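# Hang scaffold bracket on post ring at red hole

## Task

Mount the scaffold bracket on the post's ring at the hole marked in red: slide the bracket's jaws fully onto the ring and drive its wedge down into that hole until it stops. At the end the bracket must be supported only by the ring, touching neither the table nor any other object, with its tube sticking out radially, straight away from the post. The post is loose on the table and must still be upright at its original spot. Nothing may depend on the robot holding it in place when the job is declared done.

## Robot and tools

Robot: two 7-joint arms, left_arm and right_arm, each with a parallel gripper. The post stands free on the table, so bumping it can shift or tip it. Occasionally a held part gets a short tug or a loose object gets pushed by the simulation.

Frame: every position in the results is given in one shared scene frame in metres. The origin sits on the table top midway between the arms, +z is up, +x points out over the table, and left_arm is mounted on the +y side. The names left and right do not refer to sides of a camera picture. Printed hand positions can be a little off, more so when an arm is stretched far.

Gripper: fingers point along the gripper's own +z and close along its y. end_effector_position is the point between the pads when closed, about 2 cm short of the fingertips; closing pushes the tips roughly 10 mm further along +z. A fully open gripper has a pad gap of 0.084 m.

execute_actions takes "actions", a list holding one item or nothing, plus optional "pictures" (true by default; false drops the images).
- Empty list: no new command, just returns the state.
- Motion item: {"rows": [...], "steps": n} with n from 1 to 15 (default 15), each step 1/30 s. rows holds 1 to 15 rows; row k is used on step k, and the final row is reused for any remaining steps.
- Wait item: {"steps": n} with n up to 300 and no rows; it sends nothing new and returns once n steps have elapsed since the previous result (your thinking time is included in that count).

Each row is one flat list of 16 numbers covering both arms, always all 16 even if one arm should stay still: first left_arm's seven joint targets then its opening, then right_arm's seven joint targets then its opening. Joint values are absolute target angles in radians, in the same order as the Joint positions line: waist, shoulder, upper arm roll, elbow, forearm roll, wrist pitch, wrist roll. They are not offsets; to hold an arm still, repeat its current angles. Stated ranges: waist -6.283..6.283, shoulder -2.059..2.094, upper arm roll -6.283..6.283, elbow -0.192..3.927, forearm roll -6.283..6.283, wrist pitch -1.693..3.142, wrist roll -6.283..6.283. Real limits may sit up to 0.010 rad either side. A target more than 0.010 rad beyond a stated end, and further out than the joint's last reported angle, gets the whole call refused and nothing is sent. A target past the real end is clipped to it, and a "joint sent to its limit" line may appear, possibly referring to an earlier action; missing that line does not prove more travel exists. Opening is a scale value from -1 (closed) to +1 (fully open), an absolute setting.

Motion limits: each joint target moves at most 3.14 rad/s, takes 0.16 s to reach that speed, and an arm's joints are timed to arrive together. Per step a target is kept within 0.623 rad of the measured angle, and if the targets would put the gripper more than 70 mm from where it is, the whole arm's targets are pulled back. So big moves need several calls. Between calls the arms keep heading for the last row sent until they have nearly stopped (slow or blocked counts as stopped) or a step is HELD; then only a new action pushes further. Fingers already moving keep moving.

Result lines: a state line per arm with end_effector_position, end_effector_quat_wxyz and linear/angular velocities; Joint positions and Joint velocities, one block per arm (seven joints in rad or rad/s, then the pad gap in m or m/s); grip_measured, the measured opening on the command scale. "joint command not followed" means the clearance check altered or blocked some joint targets while the rest of the row still ran. HELD marks steps where your row was partly or wholly not sent. MOTOR HOT warns from 65 °C; at 80 °C an OVER-TEMPERATURE FAULT brakes that arm until it cools. A torque fault happens when contact torque hits a joint's load limit (N m: waist 45, shoulder 45, upper arm roll 27, elbow 27, forearm roll 27, wrist pitch 18, wrist roll 18, held weight included): the arm backs that joint off slightly, pauses 10 s and drops the rest of the call.

Holding: command an opening well under grip_measured; the bigger the gap, the firmer the squeeze, up to about 24 N per pad for objects up to about 6 cm wide. -1 applies full force to parts about 0.5 mm thick or more. Re-sending the measured value still grips lightly, less for wide parts, which may slip. Quick closes can press harder and even spring the fingers open.

zoom_image: {"camera": one of cam_high, cam_left_wrist, cam_right_wrist, "region": [x0, y0, x1, y1]} in pixels of that camera's most recent image (896x504, origin top-left), at most 504 by 504; it gives a sharper crop.

show_instructions: no arguments; shows the scene's reference pages.

finished_scene: {"scene": current scene number}; ends and grades the scene, irreversible. Replying without any tool call ends everything.

Avoid: dropping parts, pushing anything off the table, tipping or dragging the post, hard impacts or strong presses, arms colliding or squeezing against each other, and holding loads long enough to overheat. Release the bracket and check it stays seated before ending.

Each tool is called after "Request:" as name(argument=value, ...) on one line, values as JSON.

Reference images:

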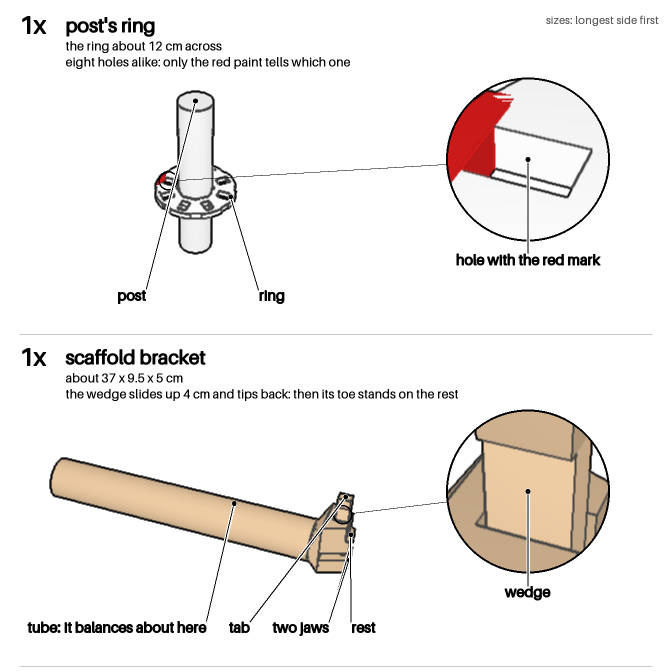

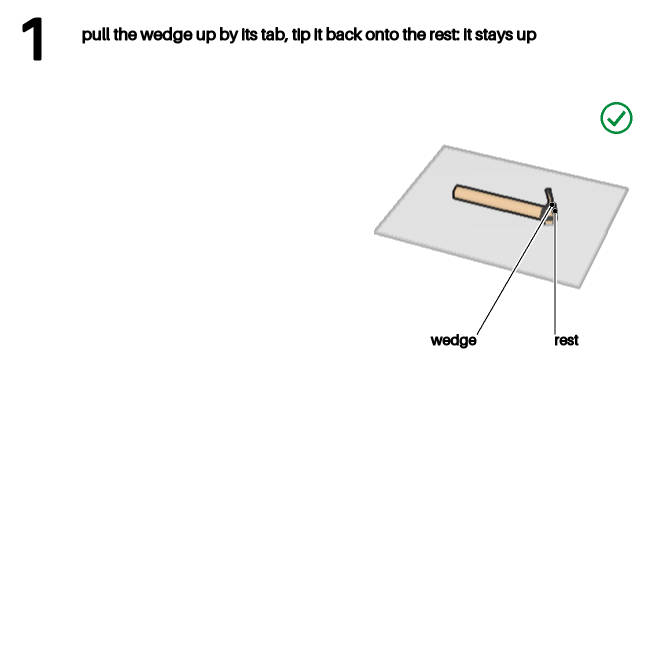

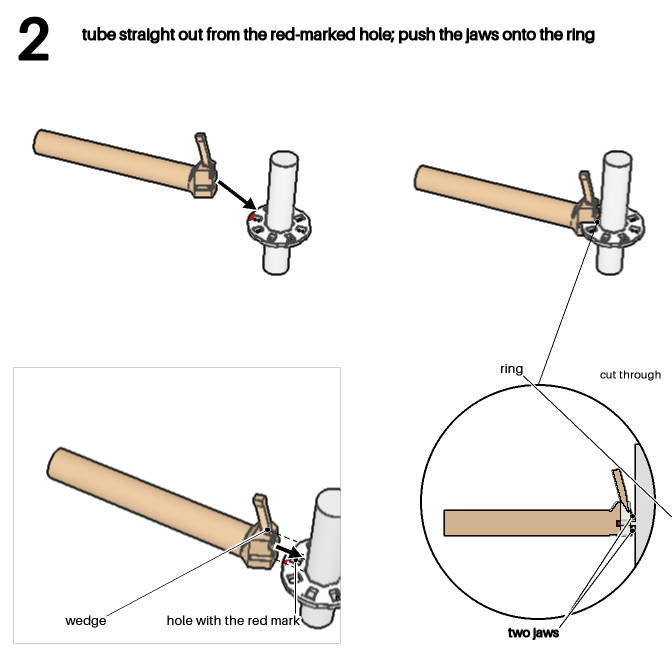

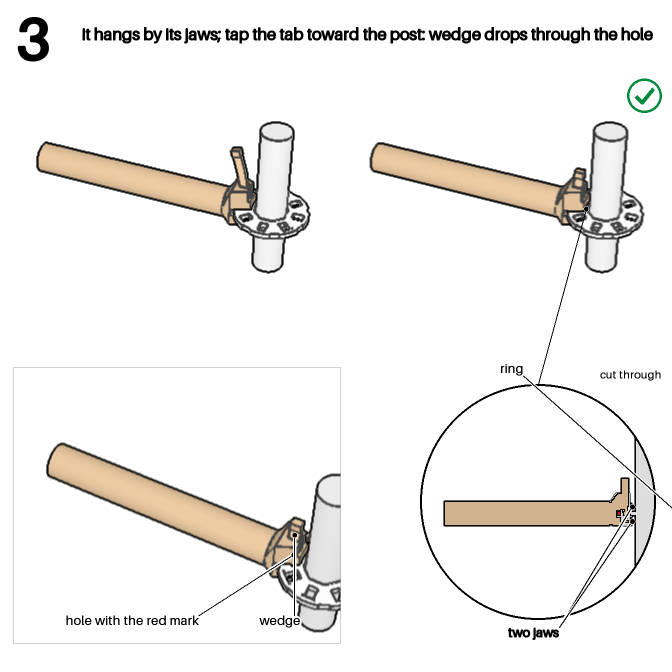

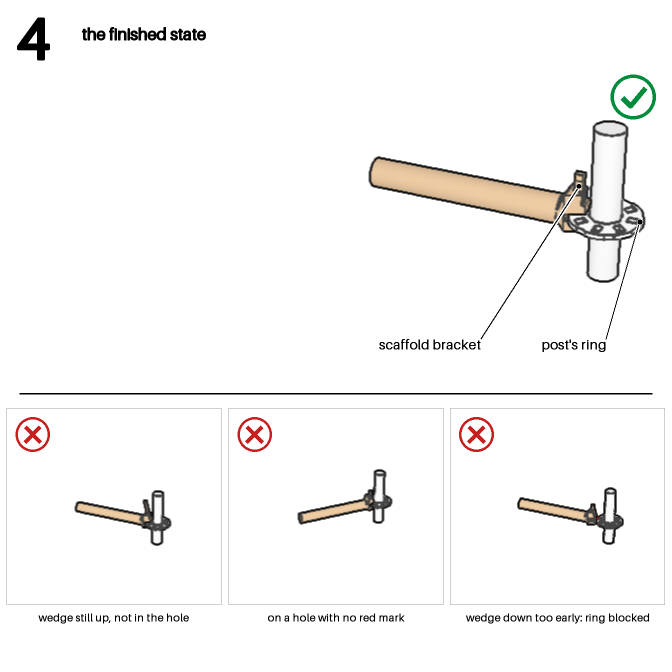

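## Session

Request:
execute_actions(actions=[])

Scene clock: 0.00 s of 7800.00 s.
left_arm: end_effector_position=(+0.8273, +0.3552, +0.3132) grip_measured=+1.00 end_effector_quat_wxyz=(+0.597, -0.086, +0.770, +0.210) end_effector_velocity=(-0.000, -0.000, -0.000) end_effector_angular_velocity=(+0.000, +0.001, -0.000) | right_arm: end_effector_position=(+0.0434, +0.1666, +0.3777) grip_measured=+1.00 end_effector_quat_wxyz=(-0.176, +0.858, +0.467, +0.124) end_effector_velocity=(+0.000, -0.000, +0.000) end_effector_angular_velocity=(+0.000, -0.001, +0.001)
Joint positions: left_arm=[-0.234  0.924  0.013  2.209  1.623  0.597  1.584  0.084] | right_arm=[ 1.305  0.012  0.015  1.402 -0.003  0.956  0.464  0.084]
Joint velocities: left_arm=[-0.  0. -0. -0.  0.  0.  0. -0.] | right_arm=[-0.001 -0.001  0.    -0.    -0.    -0.    -0.002 -0.   ]
Motor temperatures (°C, as the motors report them): left_arm=[36 34 37 36 35 38 33] | right_arm=[35 35 38 37 35 32 34]

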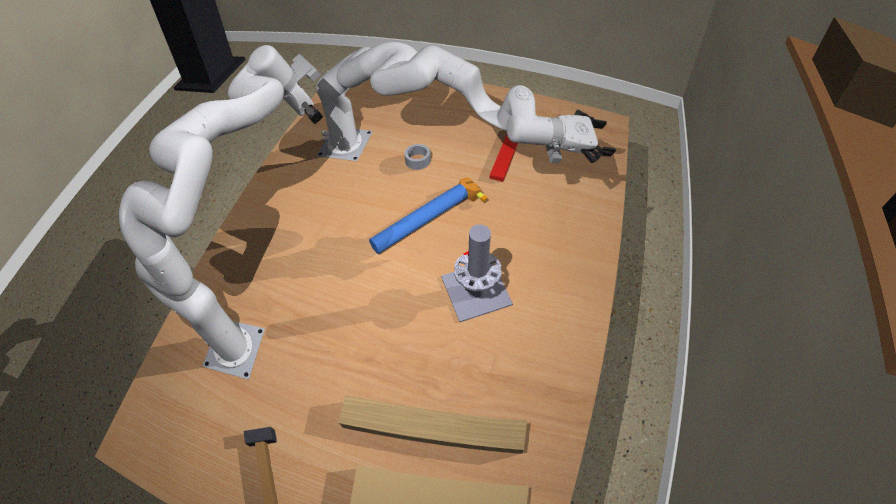

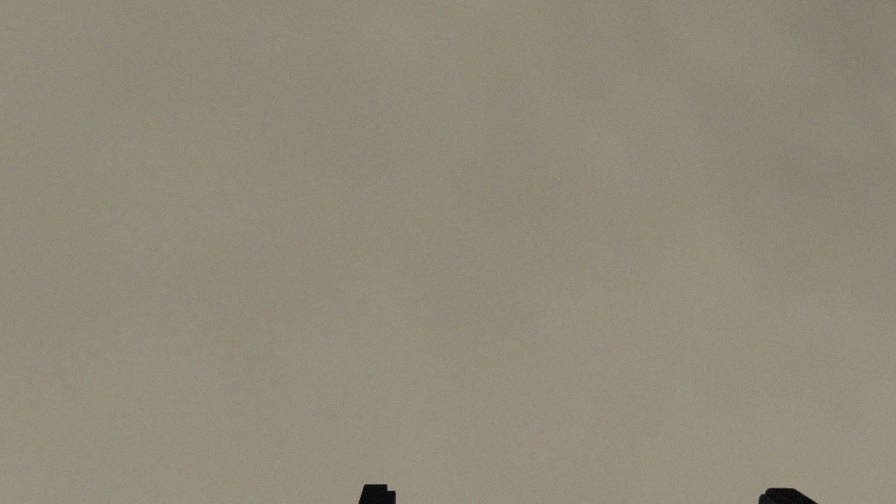

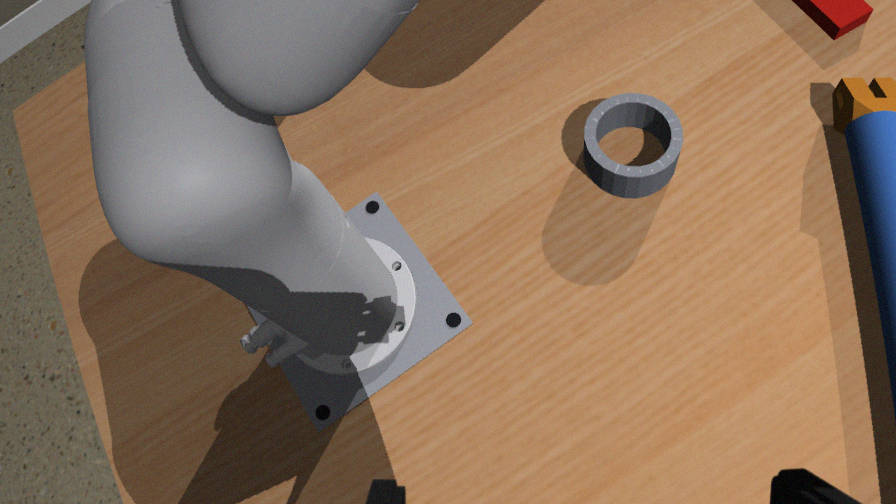

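Request:
zoom_image(camera="cam_high", region=[340, 130, 560, 330])

Request:
zoom_image(camera="cam_right_wrist", region=[696, 0, 896, 250])

Region (340, 130, 560, 330) of cam_high's 896x504 image, scaled by 2.291, with more detail than that image has; it fills the top 458 rows of this view, and the rest is white.

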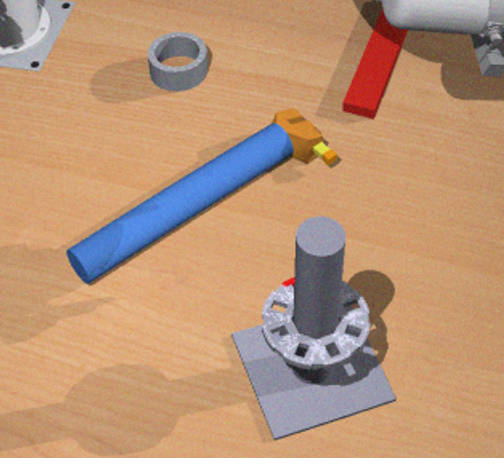

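Region (696, 0, 896, 250) of cam_right_wrist's 896x504 image, scaled by 2.016, with more detail than that image has; it fills the left 403 columns of this view, and the rest is white.

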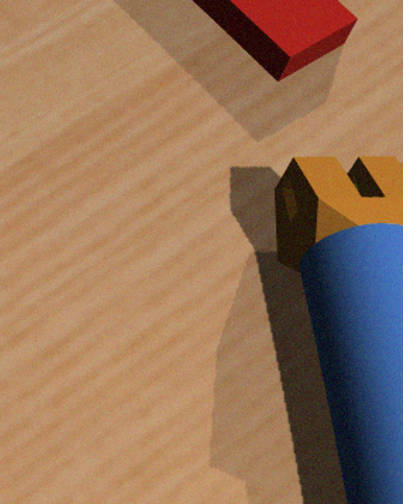

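Request:
execute_actions(actions=[{"rows": [[0.0, 0.3, 0.0, 1.5, 0.0, 1.2, 0.0, 1, 0.75, 0.012, 0.0, 1.402, 0.0, 1.39, 0.0, 1]], "steps": 15}], pictures=false)

Request:
execute_actions(actions=[{"steps": 45}])

Scene clock: 69.27 s of 7800.00 s.
left_arm: end_effector_position=(+0.7216, +0.5248, +0.3269) grip_measured=+1.00 end_effector_quat_wxyz=(+0.502, -0.503, +0.686, +0.154) end_effector_velocity=(-0.359, +0.285, -0.093) end_effector_angular_velocity=(-1.653, -0.514, +1.824) | right_arm: end_effector_position=(+0.2088, +0.0612, +0.3393) grip_measured=+1.00 end_effector_quat_wxyz=(-0.052, +0.890, +0.448, +0.069) end_effector_velocity=(+0.328, -0.324, -0.075) end_effector_angular_velocity=(-0.620, +0.174, -0.165)
Joint positions: left_arm=[-0.115  0.607  0.007  1.857  1.22   0.903  1.181  0.084] | right_arm=[ 0.972  0.012  0.005  1.402 -0.001  1.216  0.187  0.084]
Joint velocities: left_arm=[ 0.268 -0.71  -0.013 -0.817 -1.254  0.681 -1.251 -0.   ] | right_arm=[-0.813  0.    -0.019  0.001  0.003  0.633 -0.678  0.   ]
Motor temperatures (°C, as the motors report them): left_arm=[36 37 37 41 35 38 33] | right_arm=[35 36 38 42 35 33 34]
Steps of this call (steps 1 to 90: nothing new was sent; then 65.77 s passed at rest; steps 91 to 105: all 15 steps of this action). Readings (joint positions):
91: left_arm=[-0.234 0.924 0.013 2.209 1.623 0.597 1.584] | right_arm=[1.304 0.012 0.015 1.402 -0.003 0.956 0.464]
92: left_arm=[-0.234 0.921 0.012 2.204 1.618 0.601 1.579] | right_arm=[1.301 0.012 0.016 1.402 -0.003 0.960 0.460]
94: left_arm=[-0.223 0.887 0.008 2.162 1.580 0.638 1.540] | right_arm=[1.267 0.011 0.022 1.402 -0.002 0.990 0.428]
98: left_arm=[-0.180 0.779 0.011 2.057 1.469 0.737 1.430] | right_arm=[1.158 0.012 0.010 1.402 -0.002 1.071 0.342]
105: the state above

Scene clock: 70.77 s of 7800.00 s.
left_arm: end_effector_position=(+0.5272, +0.4530, +0.2280) grip_measured=+1.00 end_effector_quat_wxyz=(-0.000, +0.999, +0.032, -0.000) end_effector_velocity=(+0.000, -0.000, +0.000) end_effector_angular_velocity=(+0.000, -0.001, -0.000) | right_arm: end_effector_position=(+0.2824, -0.0354, +0.3225) grip_measured=+1.00 end_effector_quat_wxyz=(-0.000, +0.902, +0.431, +0.000) end_effector_velocity=(-0.001, +0.000, +0.000) end_effector_angular_velocity=(+0.002, +0.002, -0.002)
Joint positions: left_arm=[-0.     0.3   -0.     1.5    0.     1.2    0.     0.084] | right_arm=[0.75  0.012 0.    1.402 0.    1.39  0.    0.084]
Joint velocities: left_arm=[-0.    -0.    -0.     0.001  0.    -0.     0.    -0.   ] | right_arm=[ 0.    -0.001 -0.    -0.     0.003  0.     0.001  0.   ]
Motor temperatures (°C, as the motors report them): left_arm=[36 37 37 41 35 38 33] | right_arm=[35 36 38 42 35 33 34]
Steps of this call (steps 1 to 45: the robot went on to your last target). Readings (joint positions):
1: left_arm=[-0.106 0.583 0.007 1.829 1.177 0.926 1.138] | right_arm=[0.945 0.012 0.004 1.402 -0.001 1.237 0.164]
2: left_arm=[-0.097 0.560 0.006 1.803 1.132 0.948 1.092] | right_arm=[0.918 0.012 0.004 1.402 -0.001 1.258 0.141]
4: left_arm=[-0.080 0.516 0.005 1.751 1.033 0.991 0.993] | right_arm=[0.862 0.012 0.002 1.402 -0.001 1.302 0.094]
8: left_arm=[-0.050 0.434 0.004 1.657 0.797 1.070 0.757] | right_arm=[0.773 0.012 -0.005 1.402 -0.001 1.369 0.023]
45: the state above
All arms were judged still, so your last target was given up. Only a new action makes them travel on or press farther. Fingers that are still opening or closing keep moving.

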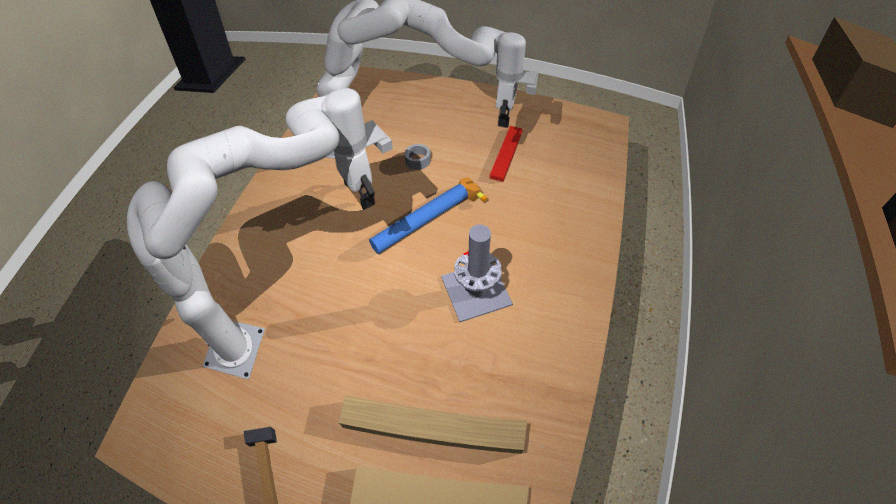

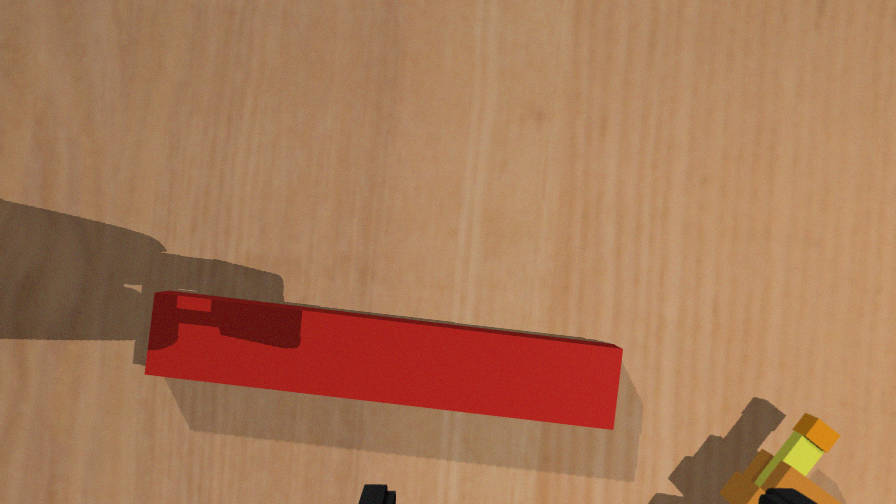

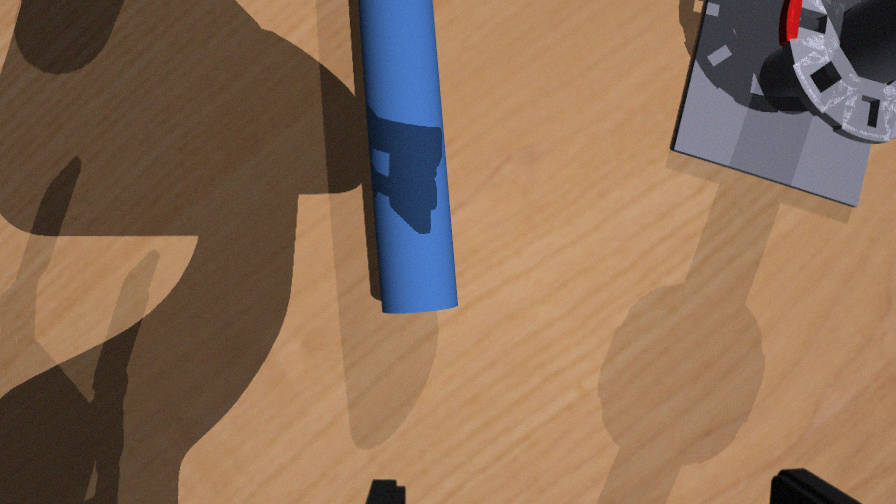

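Request:
execute_actions(actions=[{"rows": [[-0.606, 0.0667, 0.0, 0.9918, 0.0, 0.9251, 1.6367, 1, 0.445, 0.012, 0.0, 1.402, 0.0, 1.1, 0.0, 1]], "steps": 15}], pictures=false)

Request:
execute_actions(actions=[{"steps": 40}])

Scene clock: 191.27 s of 7800.00 s.
left_arm: end_effector_position=(+0.4662, +0.2849, +0.1930) grip_measured=+1.00 end_effector_quat_wxyz=(+0.000, +0.942, -0.336, -0.000) end_effector_velocity=(-0.207, -0.336, -0.083) end_effector_angular_velocity=(+0.001, +0.000, -2.113) | right_arm: end_effector_position=(+0.4343, -0.1048, +0.3533) grip_measured=+1.00 end_effector_quat_wxyz=(-0.040, +0.947, +0.289, +0.132) end_effector_velocity=(+0.058, -0.024, +0.020) end_effector_angular_velocity=(+0.090, -0.128, -0.093)
Joint positions: left_arm=[-0.322  0.176 -0.001  1.231 -0.     1.054  0.426  0.084] | right_arm=[ 0.456  0.011 -0.005  1.403 -0.     1.114  0.     0.084]
Joint velocities: left_arm=[-0.736 -0.284  0.002 -0.617 -0.    -0.332  1.379  0.   ] | right_arm=[-0.144 -0.001  0.048 -0.006  0.003 -0.161 -0.003 -0.   ]
Motor temperatures (°C, as the motors report them): left_arm=[36 36 37 41 35 38 33] | right_arm=[35 36 38 42 35 33 34]
Steps of this call (steps 1 to 90: nothing new was sent; then 117.00 s passed at rest; steps 91 to 105: all 15 steps of this action). Readings (joint positions):
91: left_arm=[-0.000 0.300 0.000 1.500 0.000 1.200 0.000] | right_arm=[0.750 0.012 0.000 1.402 0.000 1.390 -0.000]
92: left_arm=[-0.003 0.299 0.001 1.497 0.000 1.198 0.005] | right_arm=[0.746 0.012 0.001 1.402 0.000 1.386 -0.000]
94: left_arm=[-0.036 0.284 0.009 1.466 0.001 1.180 0.044] | right_arm=[0.711 0.012 0.008 1.401 0.001 1.348 -0.000]
98: left_arm=[-0.145 0.244 -0.002 1.378 -0.000 1.134 0.160] | right_arm=[0.596 0.012 -0.002 1.402 -0.000 1.244 0.000]
105: the state above

Scene clock: 192.60 s of 7800.00 s.
left_arm: end_effector_position=(+0.3693, +0.1758, +0.1602) grip_measured=+1.00 end_effector_quat_wxyz=(+0.000, -0.463, +0.886, -0.000) end_effector_velocity=(-0.000, -0.000, -0.000) end_effector_angular_velocity=(+0.000, +0.001, -0.001) | right_arm: end_effector_position=(+0.4385, -0.1057, +0.3547) grip_measured=+1.00 end_effector_quat_wxyz=(-0.042, +0.947, +0.286, +0.138) end_effector_velocity=(-0.000, +0.000, -0.000) end_effector_angular_velocity=(+0.001, +0.001, -0.002)
Joint positions: left_arm=[-0.606  0.067  0.     0.992  0.     0.925  1.637  0.084] | right_arm=[ 0.445  0.012  0.     1.402 -0.     1.1   -0.     0.084]
Joint velocities: left_arm=[-0.001 -0.     0.    -0.001 -0.     0.     0.001  0.   ] | right_arm=[ 0.     0.     0.     0.     0.     0.     0.003 -0.   ]
Motor temperatures (°C, as the motors report them): left_arm=[36 36 37 41 35 38 33] | right_arm=[35 36 38 42 35 33 34]
Steps of this call (steps 1 to 40: the robot went on to your last target). Readings (joint positions):
1: left_arm=[-0.347 0.167 -0.001 1.210 -0.000 1.043 0.474] | right_arm=[0.453 0.012 -0.003 1.402 -0.000 1.110 0.000]
2: left_arm=[-0.371 0.158 -0.001 1.190 -0.000 1.032 0.525] | right_arm=[0.451 0.012 -0.001 1.402 -0.000 1.107 0.000]
4: left_arm=[-0.418 0.139 -0.001 1.150 -0.000 1.011 0.639] | right_arm=[0.450 0.012 0.003 1.402 0.000 1.103 -0.000]
8: left_arm=[-0.507 0.105 -0.001 1.075 -0.000 0.970 0.934] | right_arm=[0.447 0.012 0.001 1.402 0.000 1.101 -0.000]
40: the state above

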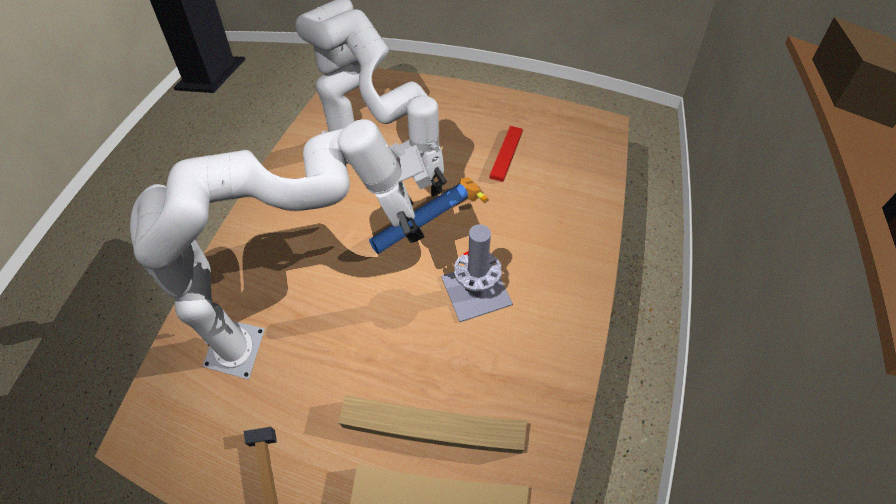

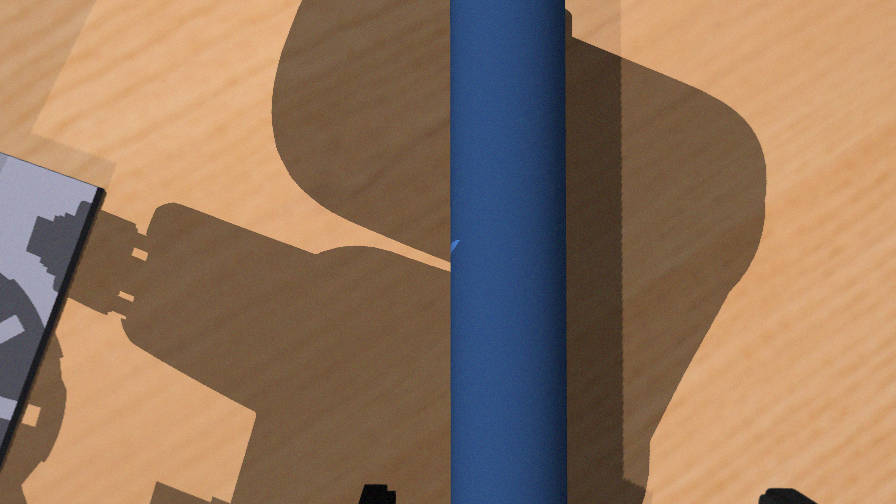

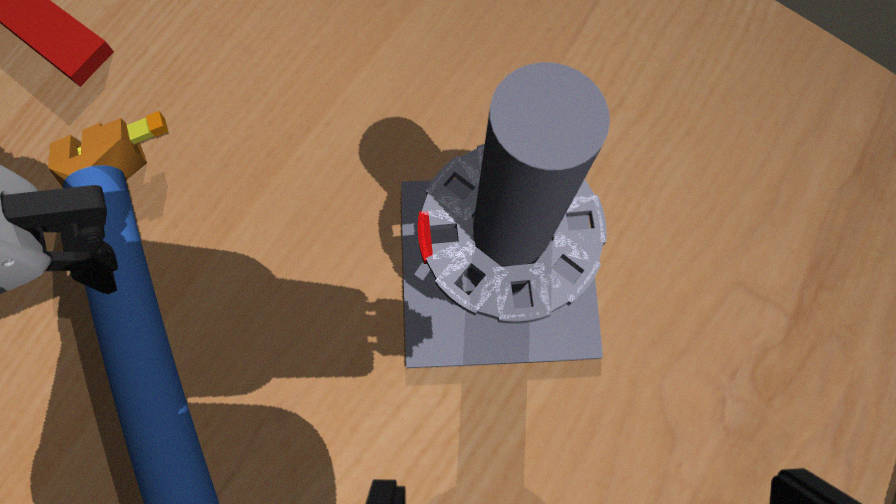

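Request:
execute_actions(actions=[{"rows": [[-0.6067, 0.2315, 0.0, 0.9261, 0.0, 0.6946, 1.636, 1, 0.445, 0.012, 0.0, 1.402, 0.0, 1.1, 0.0, 1]], "steps": 15}])

Scene clock: 224.00 s of 7800.00 s.
left_arm: end_effector_position=(+0.3744, +0.1723, +0.0775) grip_measured=+1.00 end_effector_quat_wxyz=(+0.001, -0.463, +0.886, -0.001) end_effector_velocity=(+0.002, -0.002, -0.008) end_effector_angular_velocity=(-0.007, -0.012, -0.002) | right_arm: end_effector_position=(+0.4385, -0.1057, +0.3547) grip_measured=+1.00 end_effector_quat_wxyz=(-0.042, +0.947, +0.286, +0.138) end_effector_velocity=(+0.001, -0.001, +0.001) end_effector_angular_velocity=(-0.000, -0.001, -0.002)
Joint positions: left_arm=[-0.607  0.228 -0.     0.929  0.     0.698  1.636  0.084] | right_arm=[ 0.445  0.012  0.     1.402 -0.     1.1   -0.     0.084]
Joint velocities: left_arm=[-0.001  0.016 -0.    -0.009  0.001 -0.039 -0.    -0.   ] | right_arm=[-0.002 -0.001 -0.     0.    -0.001 -0.     0.     0.   ]
Motor temperatures (°C, as the motors report them): left_arm=[36 35 37 41 35 38 33] | right_arm=[35 36 38 43 35 33 34]
Steps of this call (steps 1 to 15: the robot went on to your last target; steps 16 to 90: nothing new was sent; then 27.90 s passed at rest; steps 91 to 105: all 15 steps of this action). Readings (joint positions):
91: left_arm=[-0.606 0.067 -0.000 0.992 -0.000 0.925 1.637] | right_arm=[0.445 0.012 -0.000 1.402 -0.000 1.100 0.000]
92: left_arm=[-0.606 0.069 -0.000 0.991 -0.000 0.920 1.637] | right_arm=[0.445 0.012 -0.000 1.402 0.000 1.100 0.000]
94: left_arm=[-0.606 0.095 -0.000 0.984 0.000 0.876 1.637] | right_arm=[0.445 0.012 -0.000 1.402 -0.000 1.100 0.000]
98: left_arm=[-0.607 0.200 0.000 0.935 -0.000 0.747 1.636] | right_arm=[0.445 0.012 -0.000 1.402 0.000 1.100 0.000]
105: the state above

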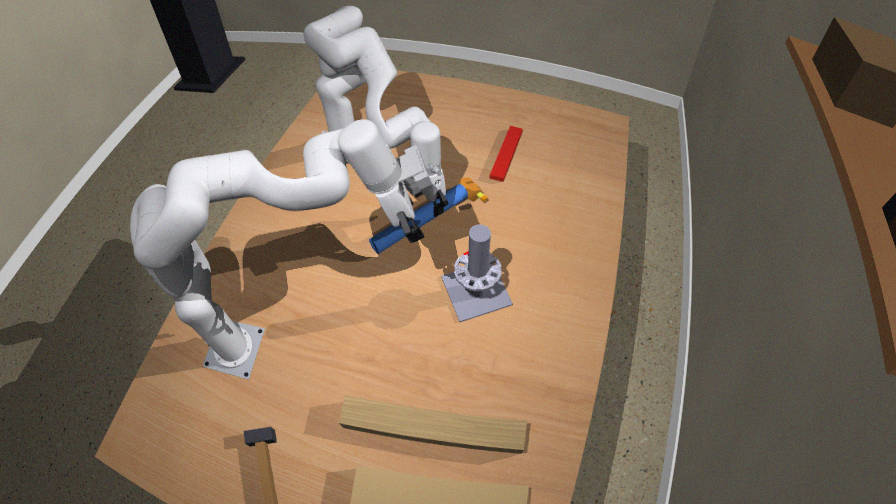

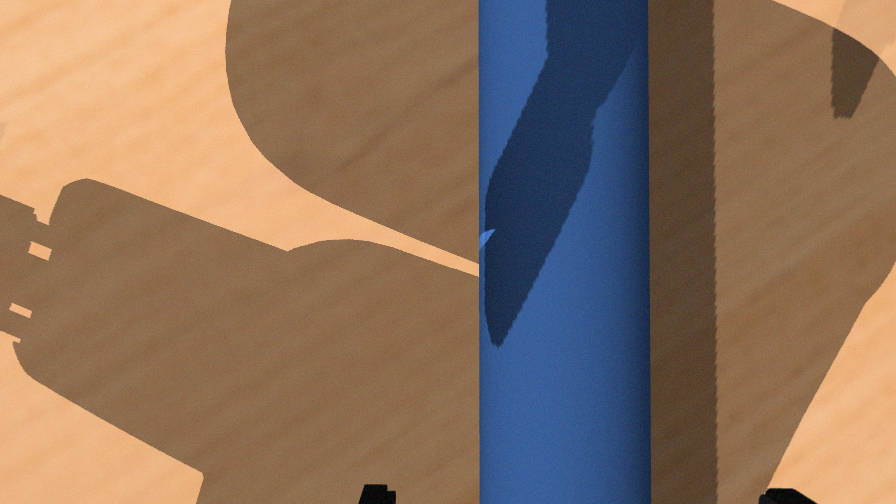

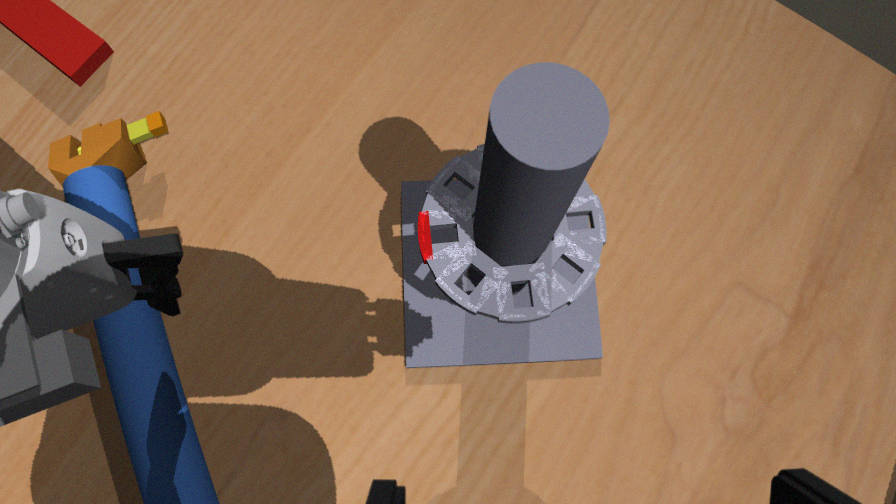

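Request:
execute_actions(actions=[{"rows": [[-0.6067, 0.3336, 0.0, 0.9015, 0.0, 0.5679, 1.636, 1, 0.445, 0.012, 0.0, 1.402, 0.0, 1.1, 0.0, 1]], "steps": 15}])

Scene clock: 234.97 s of 7800.00 s.
left_arm: end_effector_position=(+0.3723, +0.1735, +0.0293) grip_measured=+1.00 end_effector_quat_wxyz=(+0.000, -0.463, +0.886, -0.001) end_effector_velocity=(-0.005, +0.004, -0.009) end_effector_angular_velocity=(+0.006, +0.010, +0.001) | right_arm: end_effector_position=(+0.4385, -0.1057, +0.3547) grip_measured=+1.00 end_effector_quat_wxyz=(-0.042, +0.947, +0.286, +0.138) end_effector_velocity=(-0.000, +0.000, -0.000) end_effector_angular_velocity=(+0.000, +0.001, +0.001)
Joint positions: left_arm=[-0.607  0.332 -0.     0.903  0.     0.569  1.636  0.084] | right_arm=[ 0.445  0.012 -0.     1.402  0.     1.1   -0.     0.084]
Joint velocities: left_arm=[ 0.001  0.012  0.001 -0.012 -0.    -0.012  0.    -0.   ] | right_arm=[-0.     0.     0.001 -0.     0.001  0.    -0.    -0.   ]
Motor temperatures (°C, as the motors report them): left_arm=[36 35 37 41 35 38 33] | right_arm=[35 36 38 43 35 33 34]
Steps of this call (steps 1 to 15: the robot went on to your last target; steps 16 to 90: nothing new was sent; then 7.47 s passed at rest; steps 91 to 105: all 15 steps of this action). Readings (joint positions):
91: left_arm=[-0.607 0.232 -0.000 0.926 -0.000 0.694 1.636] | right_arm=[0.445 0.012 0.000 1.402 -0.000 1.100 -0.000]
92: left_arm=[-0.607 0.234 -0.000 0.926 -0.000 0.690 1.636] | right_arm=[0.445 0.012 -0.000 1.402 -0.000 1.100 0.000]
94: left_arm=[-0.607 0.262 -0.000 0.923 0.000 0.649 1.636] | right_arm=[0.445 0.012 -0.000 1.402 0.000 1.100 -0.000]
98: left_arm=[-0.607 0.325 0.000 0.899 -0.000 0.587 1.636] | right_arm=[0.445 0.012 -0.000 1.402 -0.000 1.100 0.000]
105: the state above

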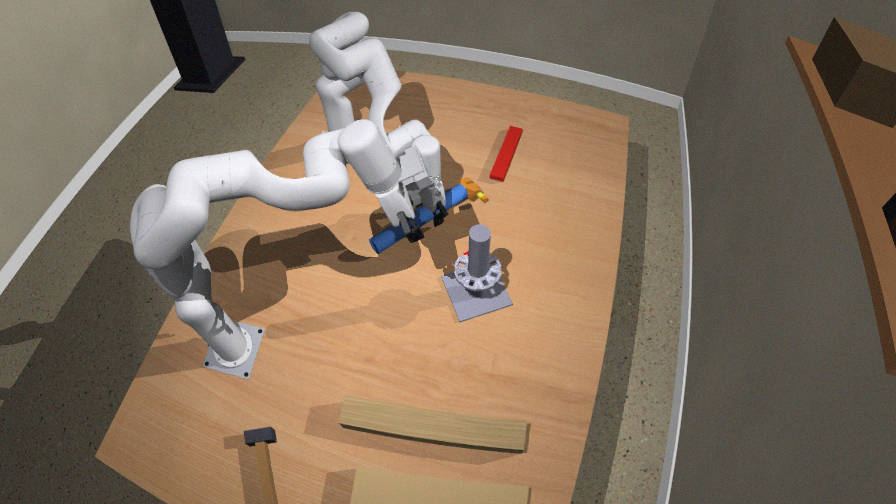

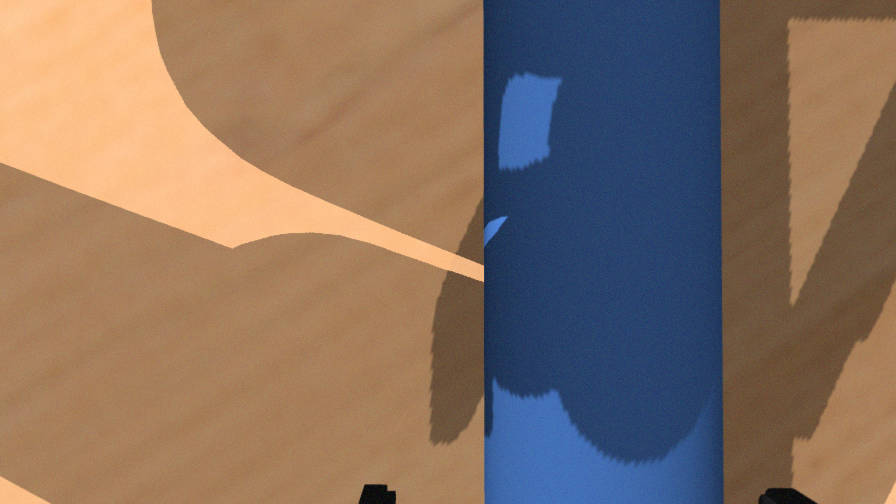

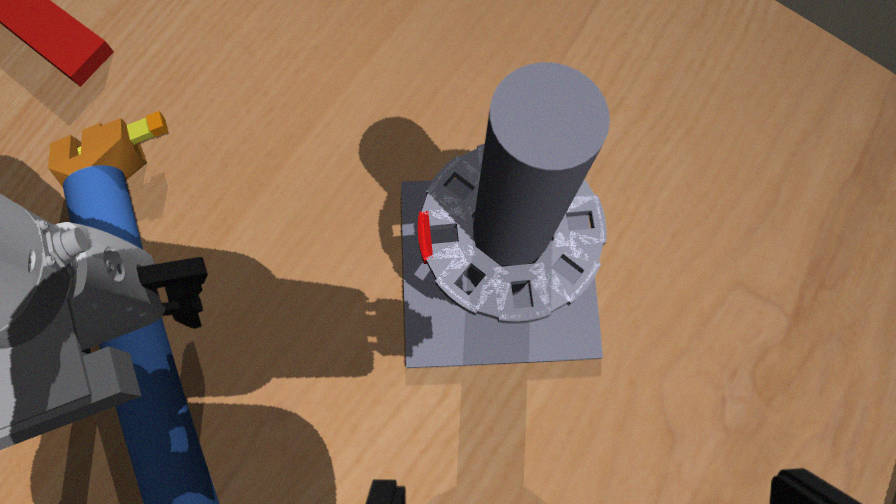

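Request:
execute_actions(actions=[{"rows": [[-0.6067, 0.3336, 0.0, 0.9015, 0.0, 0.5679, 1.636, 0.85, 0.445, 0.012, 0.0, 1.402, 0.0, 1.1, 0.0, 1],[-0.6067, 0.3336, 0.0, 0.9015, 0.0, 0.5679, 1.636, 0.7, 0.445, 0.012, 0.0, 1.402, 0.0, 1.1, 0.0, 1],[-0.6067, 0.3336, 0.0, 0.9015, 0.0, 0.5679, 1.636, 0.55, 0.445, 0.012, 0.0, 1.402, 0.0, 1.1, 0.0, 1],[-0.6067, 0.3336, 0.0, 0.9015, 0.0, 0.5679, 1.636, 0.45, 0.445, 0.012, 0.0, 1.402, 0.0, 1.1, 0.0, 1],[-0.6067, 0.3336, 0.0, 0.9015, 0.0, 0.5679, 1.636, 0.35, 0.445, 0.012, 0.0, 1.402, 0.0, 1.1, 0.0, 1],[-0.6067, 0.3336, 0.0, 0.9015, 0.0, 0.5679, 1.636, 0.28, 0.445, 0.012, 0.0, 1.402, 0.0, 1.1, 0.0, 1],[-0.6067, 0.3336, 0.0, 0.9015, 0.0, 0.5679, 1.636, 0.22, 0.445, 0.012, 0.0, 1.402, 0.0, 1.1, 0.0, 1],[-0.6067, 0.3336, 0.0, 0.9015, 0.0, 0.5679, 1.636, 0.16, 0.445, 0.012, 0.0, 1.402, 0.0, 1.1, 0.0, 1],[-0.6067, 0.3336, 0.0, 0.9015, 0.0, 0.5679, 1.636, 0.1, 0.445, 0.012, 0.0, 1.402, 0.0, 1.1, 0.0, 1],[-0.6067, 0.3336, 0.0, 0.9015, 0.0, 0.5679, 1.636, 0.0, 0.445, 0.012, 0.0, 1.402, 0.0, 1.1, 0.0, 1],[-0.6067, 0.3336, 0.0, 0.9015, 0.0, 0.5679, 1.636, -0.15, 0.445, 0.012, 0.0, 1.402, 0.0, 1.1, 0.0, 1],[-0.6067, 0.3336, 0.0, 0.9015, 0.0, 0.5679, 1.636, -0.3, 0.445, 0.012, 0.0, 1.402, 0.0, 1.1, 0.0, 1],[-0.6067, 0.3336, 0.0, 0.9015, 0.0, 0.5679, 1.636, -0.5, 0.445, 0.012, 0.0, 1.402, 0.0, 1.1, 0.0, 1],[-0.6067, 0.3336, 0.0, 0.9015, 0.0, 0.5679, 1.636, -0.75, 0.445, 0.012, 0.0, 1.402, 0.0, 1.1, 0.0, 1],[-0.6067, 0.3336, 0.0, 0.9015, 0.0, 0.5679, 1.636, -1, 0.445, 0.012, 0.0, 1.402, 0.0, 1.1, 0.0, 1]], "steps": 15}], pictures=false)

Scene clock: 255.00 s of 7800.00 s.
left_arm: end_effector_position=(+0.3709, +0.1745, +0.0277) grip_measured=+0.13 end_effector_quat_wxyz=(-0.001, -0.463, +0.886, +0.001) end_effector_velocity=(+0.001, -0.000, +0.001) end_effector_angular_velocity=(-0.001, -0.003, -0.001) | right_arm: end_effector_position=(+0.4385, -0.1057, +0.3547) grip_measured=+1.00 end_effector_quat_wxyz=(-0.042, +0.947, +0.286, +0.138) end_effector_velocity=(+0.000, +0.000, +0.000) end_effector_angular_velocity=(-0.000, -0.001, -0.001)
Joint positions: left_arm=[-0.607  0.333  0.     0.9   -0.     0.569  1.636  0.05 ] | right_arm=[ 0.445  0.012  0.     1.402 -0.     1.1    0.     0.084]
Joint velocities: left_arm=[ 0.001  0.     0.     0.002  0.001 -0.001  0.001  0.   ] | right_arm=[ 0.    -0.     0.     0.    -0.001 -0.     0.001 -0.   ]
Motor temperatures (°C, as the motors report them): left_arm=[36 36 37 40 35 38 33] | right_arm=[35 36 38 43 35 33 34]
Steps of this call (steps 1 to 15: the robot went on to your last target; steps 16 to 90: nothing new was sent; then 16.53 s passed at rest; steps 91 to 105: all 15 steps of this action). Readings (joint positions):
91: left_arm=[-0.607 0.334 0.000 0.902 -0.000 0.568 1.636] | right_arm=[0.445 0.012 0.000 1.402 0.000 1.100 -0.000]
92: left_arm=[-0.607 0.334 0.000 0.902 -0.000 0.568 1.636] | right_arm=[0.445 0.012 -0.000 1.402 0.000 1.100 0.000]
94: left_arm=[-0.607 0.334 -0.000 0.901 -0.000 0.568 1.636] | right_arm=[0.445 0.012 0.000 1.402 0.000 1.100 -0.000]
98: left_arm=[-0.607 0.333 0.000 0.901 -0.000 0.569 1.636] | right_arm=[0.445 0.012 0.000 1.402 0.000 1.100 -0.000]
105: the state above

Request:
execute_actions(actions=[{"rows": [[-0.6067, 0.325, 0.0, 0.904, 0.0, 0.579, 1.636, -1, 0.44, 0.012, 0.0, 1.402, 0.0, 1.1, 0.0, 1],[-0.6067, 0.31, 0.0, 0.909, 0.0, 0.599, 1.634, -1, 0.43, 0.012, 0.0, 1.402, 0.0, 1.1, 0.0, 1],[-0.6067, 0.29, 0.0, 0.916, 0.0, 0.626, 1.63, -1, 0.41, 0.012, 0.0, 1.402, 0.0, 1.1, 0.0, 1],[-0.6067, 0.27, 0.0, 0.923, 0.0, 0.653, 1.625, -1, 0.39, 0.012, 0.0, 1.402, 0.0, 1.1, 0.0, 1],[-0.6067, 0.25, 0.0, 0.93, 0.0, 0.68, 1.62, -1, 0.37, 0.012, 0.0, 1.402, 0.0, 1.1, 0.0, 1],[-0.6067, 0.23, 0.0, 0.937, 0.0, 0.707, 1.615, -1, 0.35, 0.012, 0.0, 1.402, 0.0, 1.1, 0.0, 1],[-0.6067, 0.21, 0.0, 0.943, 0.0, 0.733, 1.61, -1, 0.33, 0.012, 0.0, 1.402, 0.0, 1.1, 0.0, 1],[-0.6067, 0.19, 0.0, 0.95, 0.0, 0.76, 1.605, -1, 0.31, 0.012, 0.0, 1.402, 0.0, 1.1, 0.0, 1],[-0.6067, 0.17, 0.0, 0.957, 0.0, 0.787, 1.6, -1, 0.29, 0.012, 0.0, 1.402, 0.0, 1.1, 0.0, 1],[-0.6067, 0.15, 0.0, 0.964, 0.0, 0.814, 1.595, -1, 0.27, 0.012, 0.0, 1.402, 0.0, 1.1, 0.0, 1],[-0.6067, 0.13, 0.0, 0.97, 0.0, 0.84, 1.59, -1, 0.25, 0.012, 0.0, 1.402, 0.0, 1.1, 0.0, 1],[-0.6067, 0.11, 0.0, 0.977, 0.0, 0.867, 1.585, -1, 0.235, 0.012, 0.0, 1.402, 0.0, 1.1, 0.0, 1],[-0.6067, 0.09, 0.0, 0.984, 0.0, 0.894, 1.58, -1, 0.22, 0.012, 0.0, 1.402, 0.0, 1.1, 0.0, 1],[-0.6067, 0.075, 0.0, 0.989, 0.0, 0.914, 1.575, -1, 0.21, 0.012, 0.0, 1.402, 0.0, 1.1, 0.0, 1],[-0.6067, 0.0667, 0.0, 0.9918, 0.0, 0.9251, 1.5708, -1, 0.2, 0.012, 0.0, 1.402, 0.0, 1.1, 0.0, 1]], "steps": 15}], pictures=false)

Request:
execute_actions(actions=[{"steps": 20}])

Scene clock: 321.33 s of 7800.00 s.
left_arm: end_effector_position=(+0.3730, +0.1729, +0.1322) grip_measured=+0.13 end_effector_quat_wxyz=(+0.000, -0.484, +0.875, -0.001) end_effector_velocity=(-0.036, +0.020, +0.273) end_effector_angular_velocity=(+0.010, +0.019, +0.151) | right_arm: end_effector_position=(+0.4906, -0.2043, +0.3547) grip_measured=+1.00 end_effector_quat_wxyz=(-0.028, +0.971, +0.189, +0.142) end_effector_velocity=(+0.097, -0.240, -0.000) end_effector_angular_velocity=(-0.000, +0.001, -0.469)
Joint positions: left_arm=[-0.607  0.123 -0.     0.973 -0.     0.849  1.588  0.05 ] | right_arm=[ 0.245  0.012 -0.002  1.402 -0.     1.1    0.     0.084]
Joint velocities: left_arm=[-0.001 -0.558 -0.001  0.174 -0.001  0.753 -0.153  0.   ] | right_arm=[-0.46   0.    -0.008 -0.    -0.     0.     0.001 -0.   ]
Motor temperatures (°C, as the motors report them): left_arm=[36 36 37 42 35 38 33] | right_arm=[35 36 38 43 35 33 34]
Steps of this call (steps 1 to 15: the robot went on to your last target; steps 16 to 90: nothing new was sent; then 62.83 s passed at rest; steps 91 to 105: all 15 steps of this action). Readings (joint positions):
91: left_arm=[-0.607 0.334 0.000 0.901 0.000 0.568 1.636] | right_arm=[0.445 0.012 0.000 1.402 0.000 1.100 0.000]
92: left_arm=[-0.607 0.332 -0.000 0.902 0.000 0.571 1.636] | right_arm=[0.444 0.012 0.000 1.402 0.000 1.100 -0.000]
94: left_arm=[-0.607 0.320 -0.000 0.905 0.000 0.590 1.635] | right_arm=[0.434 0.012 0.002 1.402 0.000 1.100 -0.000]
98: left_arm=[-0.607 0.259 -0.000 0.926 -0.000 0.670 1.621] | right_arm=[0.375 0.012 0.001 1.402 0.000 1.100 -0.000]
105: the state above

Scene clock: 322.00 s of 7800.00 s.
left_arm: end_effector_position=(+0.3690, +0.1756, +0.1599) grip_measured=+0.13 end_effector_quat_wxyz=(-0.000, -0.492, +0.871, +0.000) end_effector_velocity=(+0.000, +0.001, +0.000) end_effector_angular_velocity=(+0.000, +0.001, +0.002) | right_arm: end_effector_position=(+0.4988, -0.2260, +0.3547) grip_measured=+1.00 end_effector_quat_wxyz=(-0.025, +0.975, +0.169, +0.142) end_effector_velocity=(+0.001, -0.001, -0.000) end_effector_angular_velocity=(-0.001, -0.000, -0.003)
Joint positions: left_arm=[-0.607  0.067  0.     0.992  0.     0.925  1.571  0.05 ] | right_arm=[ 0.2    0.012  0.     1.402  0.     1.1   -0.     0.084]
Joint velocities: left_arm=[ 0.001 -0.001  0.001 -0.    -0.     0.002 -0.    -0.   ] | right_arm=[-0.001  0.    -0.001  0.    -0.002  0.     0.002  0.   ]
Motor temperatures (°C, as the motors report them): left_arm=[36 36 37 42 35 38 33] | right_arm=[35 36 38 43 35 33 34]
Steps of this call (steps 1 to 20: the robot went on to your last target). Readings (joint positions):
1: left_arm=[-0.607 0.105 -0.000 0.978 -0.000 0.872 1.583] | right_arm=[0.230 0.012 -0.002 1.402 -0.000 1.100 0.000]
2: left_arm=[-0.607 0.091 -0.000 0.984 -0.001 0.890 1.579] | right_arm=[0.219 0.012 -0.003 1.402 -0.000 1.100 0.000]
4: left_arm=[-0.607 0.076 -0.001 0.990 -0.000 0.908 1.575] | right_arm=[0.208 0.012 -0.003 1.402 -0.000 1.100 0.000]
8: left_arm=[-0.607 0.070 0.000 0.989 0.000 0.922 1.572] | right_arm=[0.203 0.012 0.002 1.402 0.000 1.100 -0.000]
20: the state above

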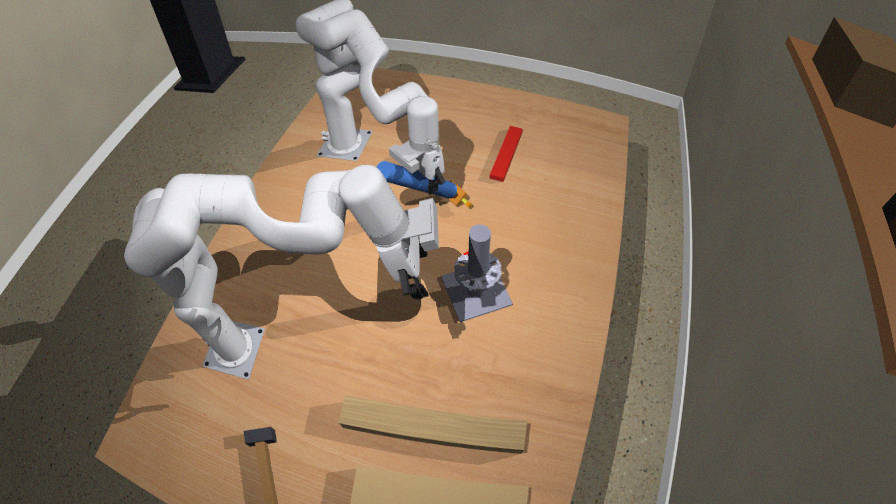

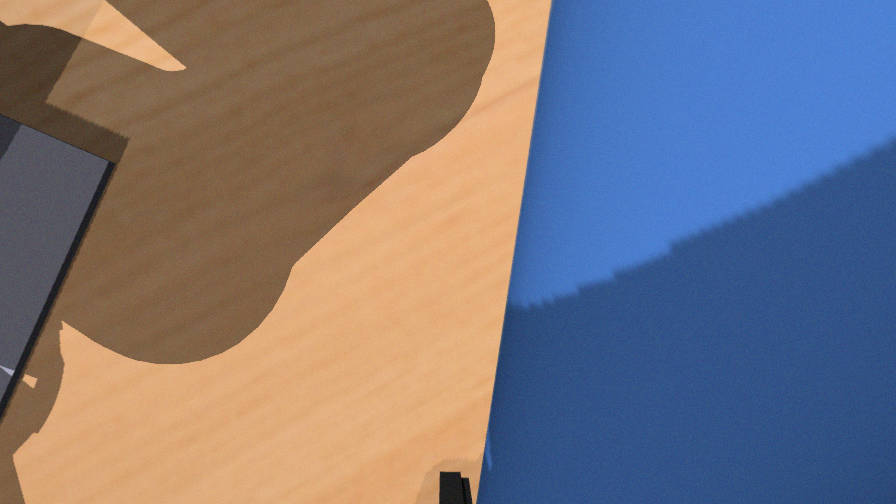

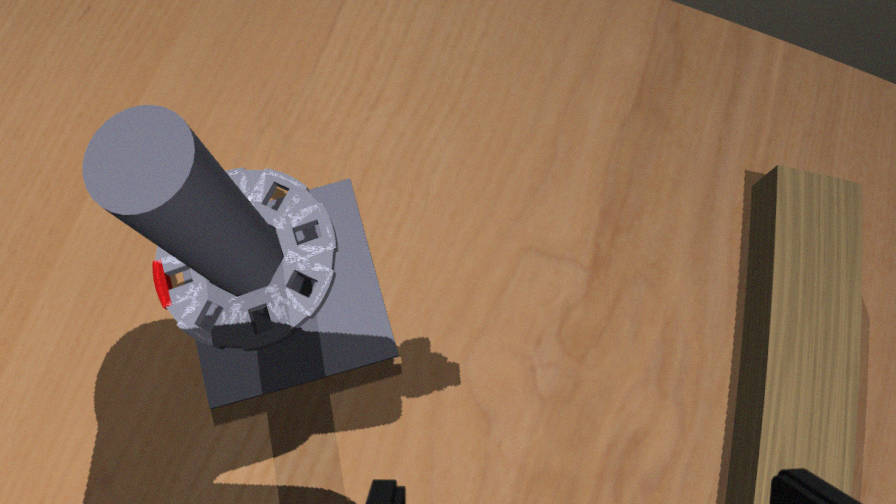

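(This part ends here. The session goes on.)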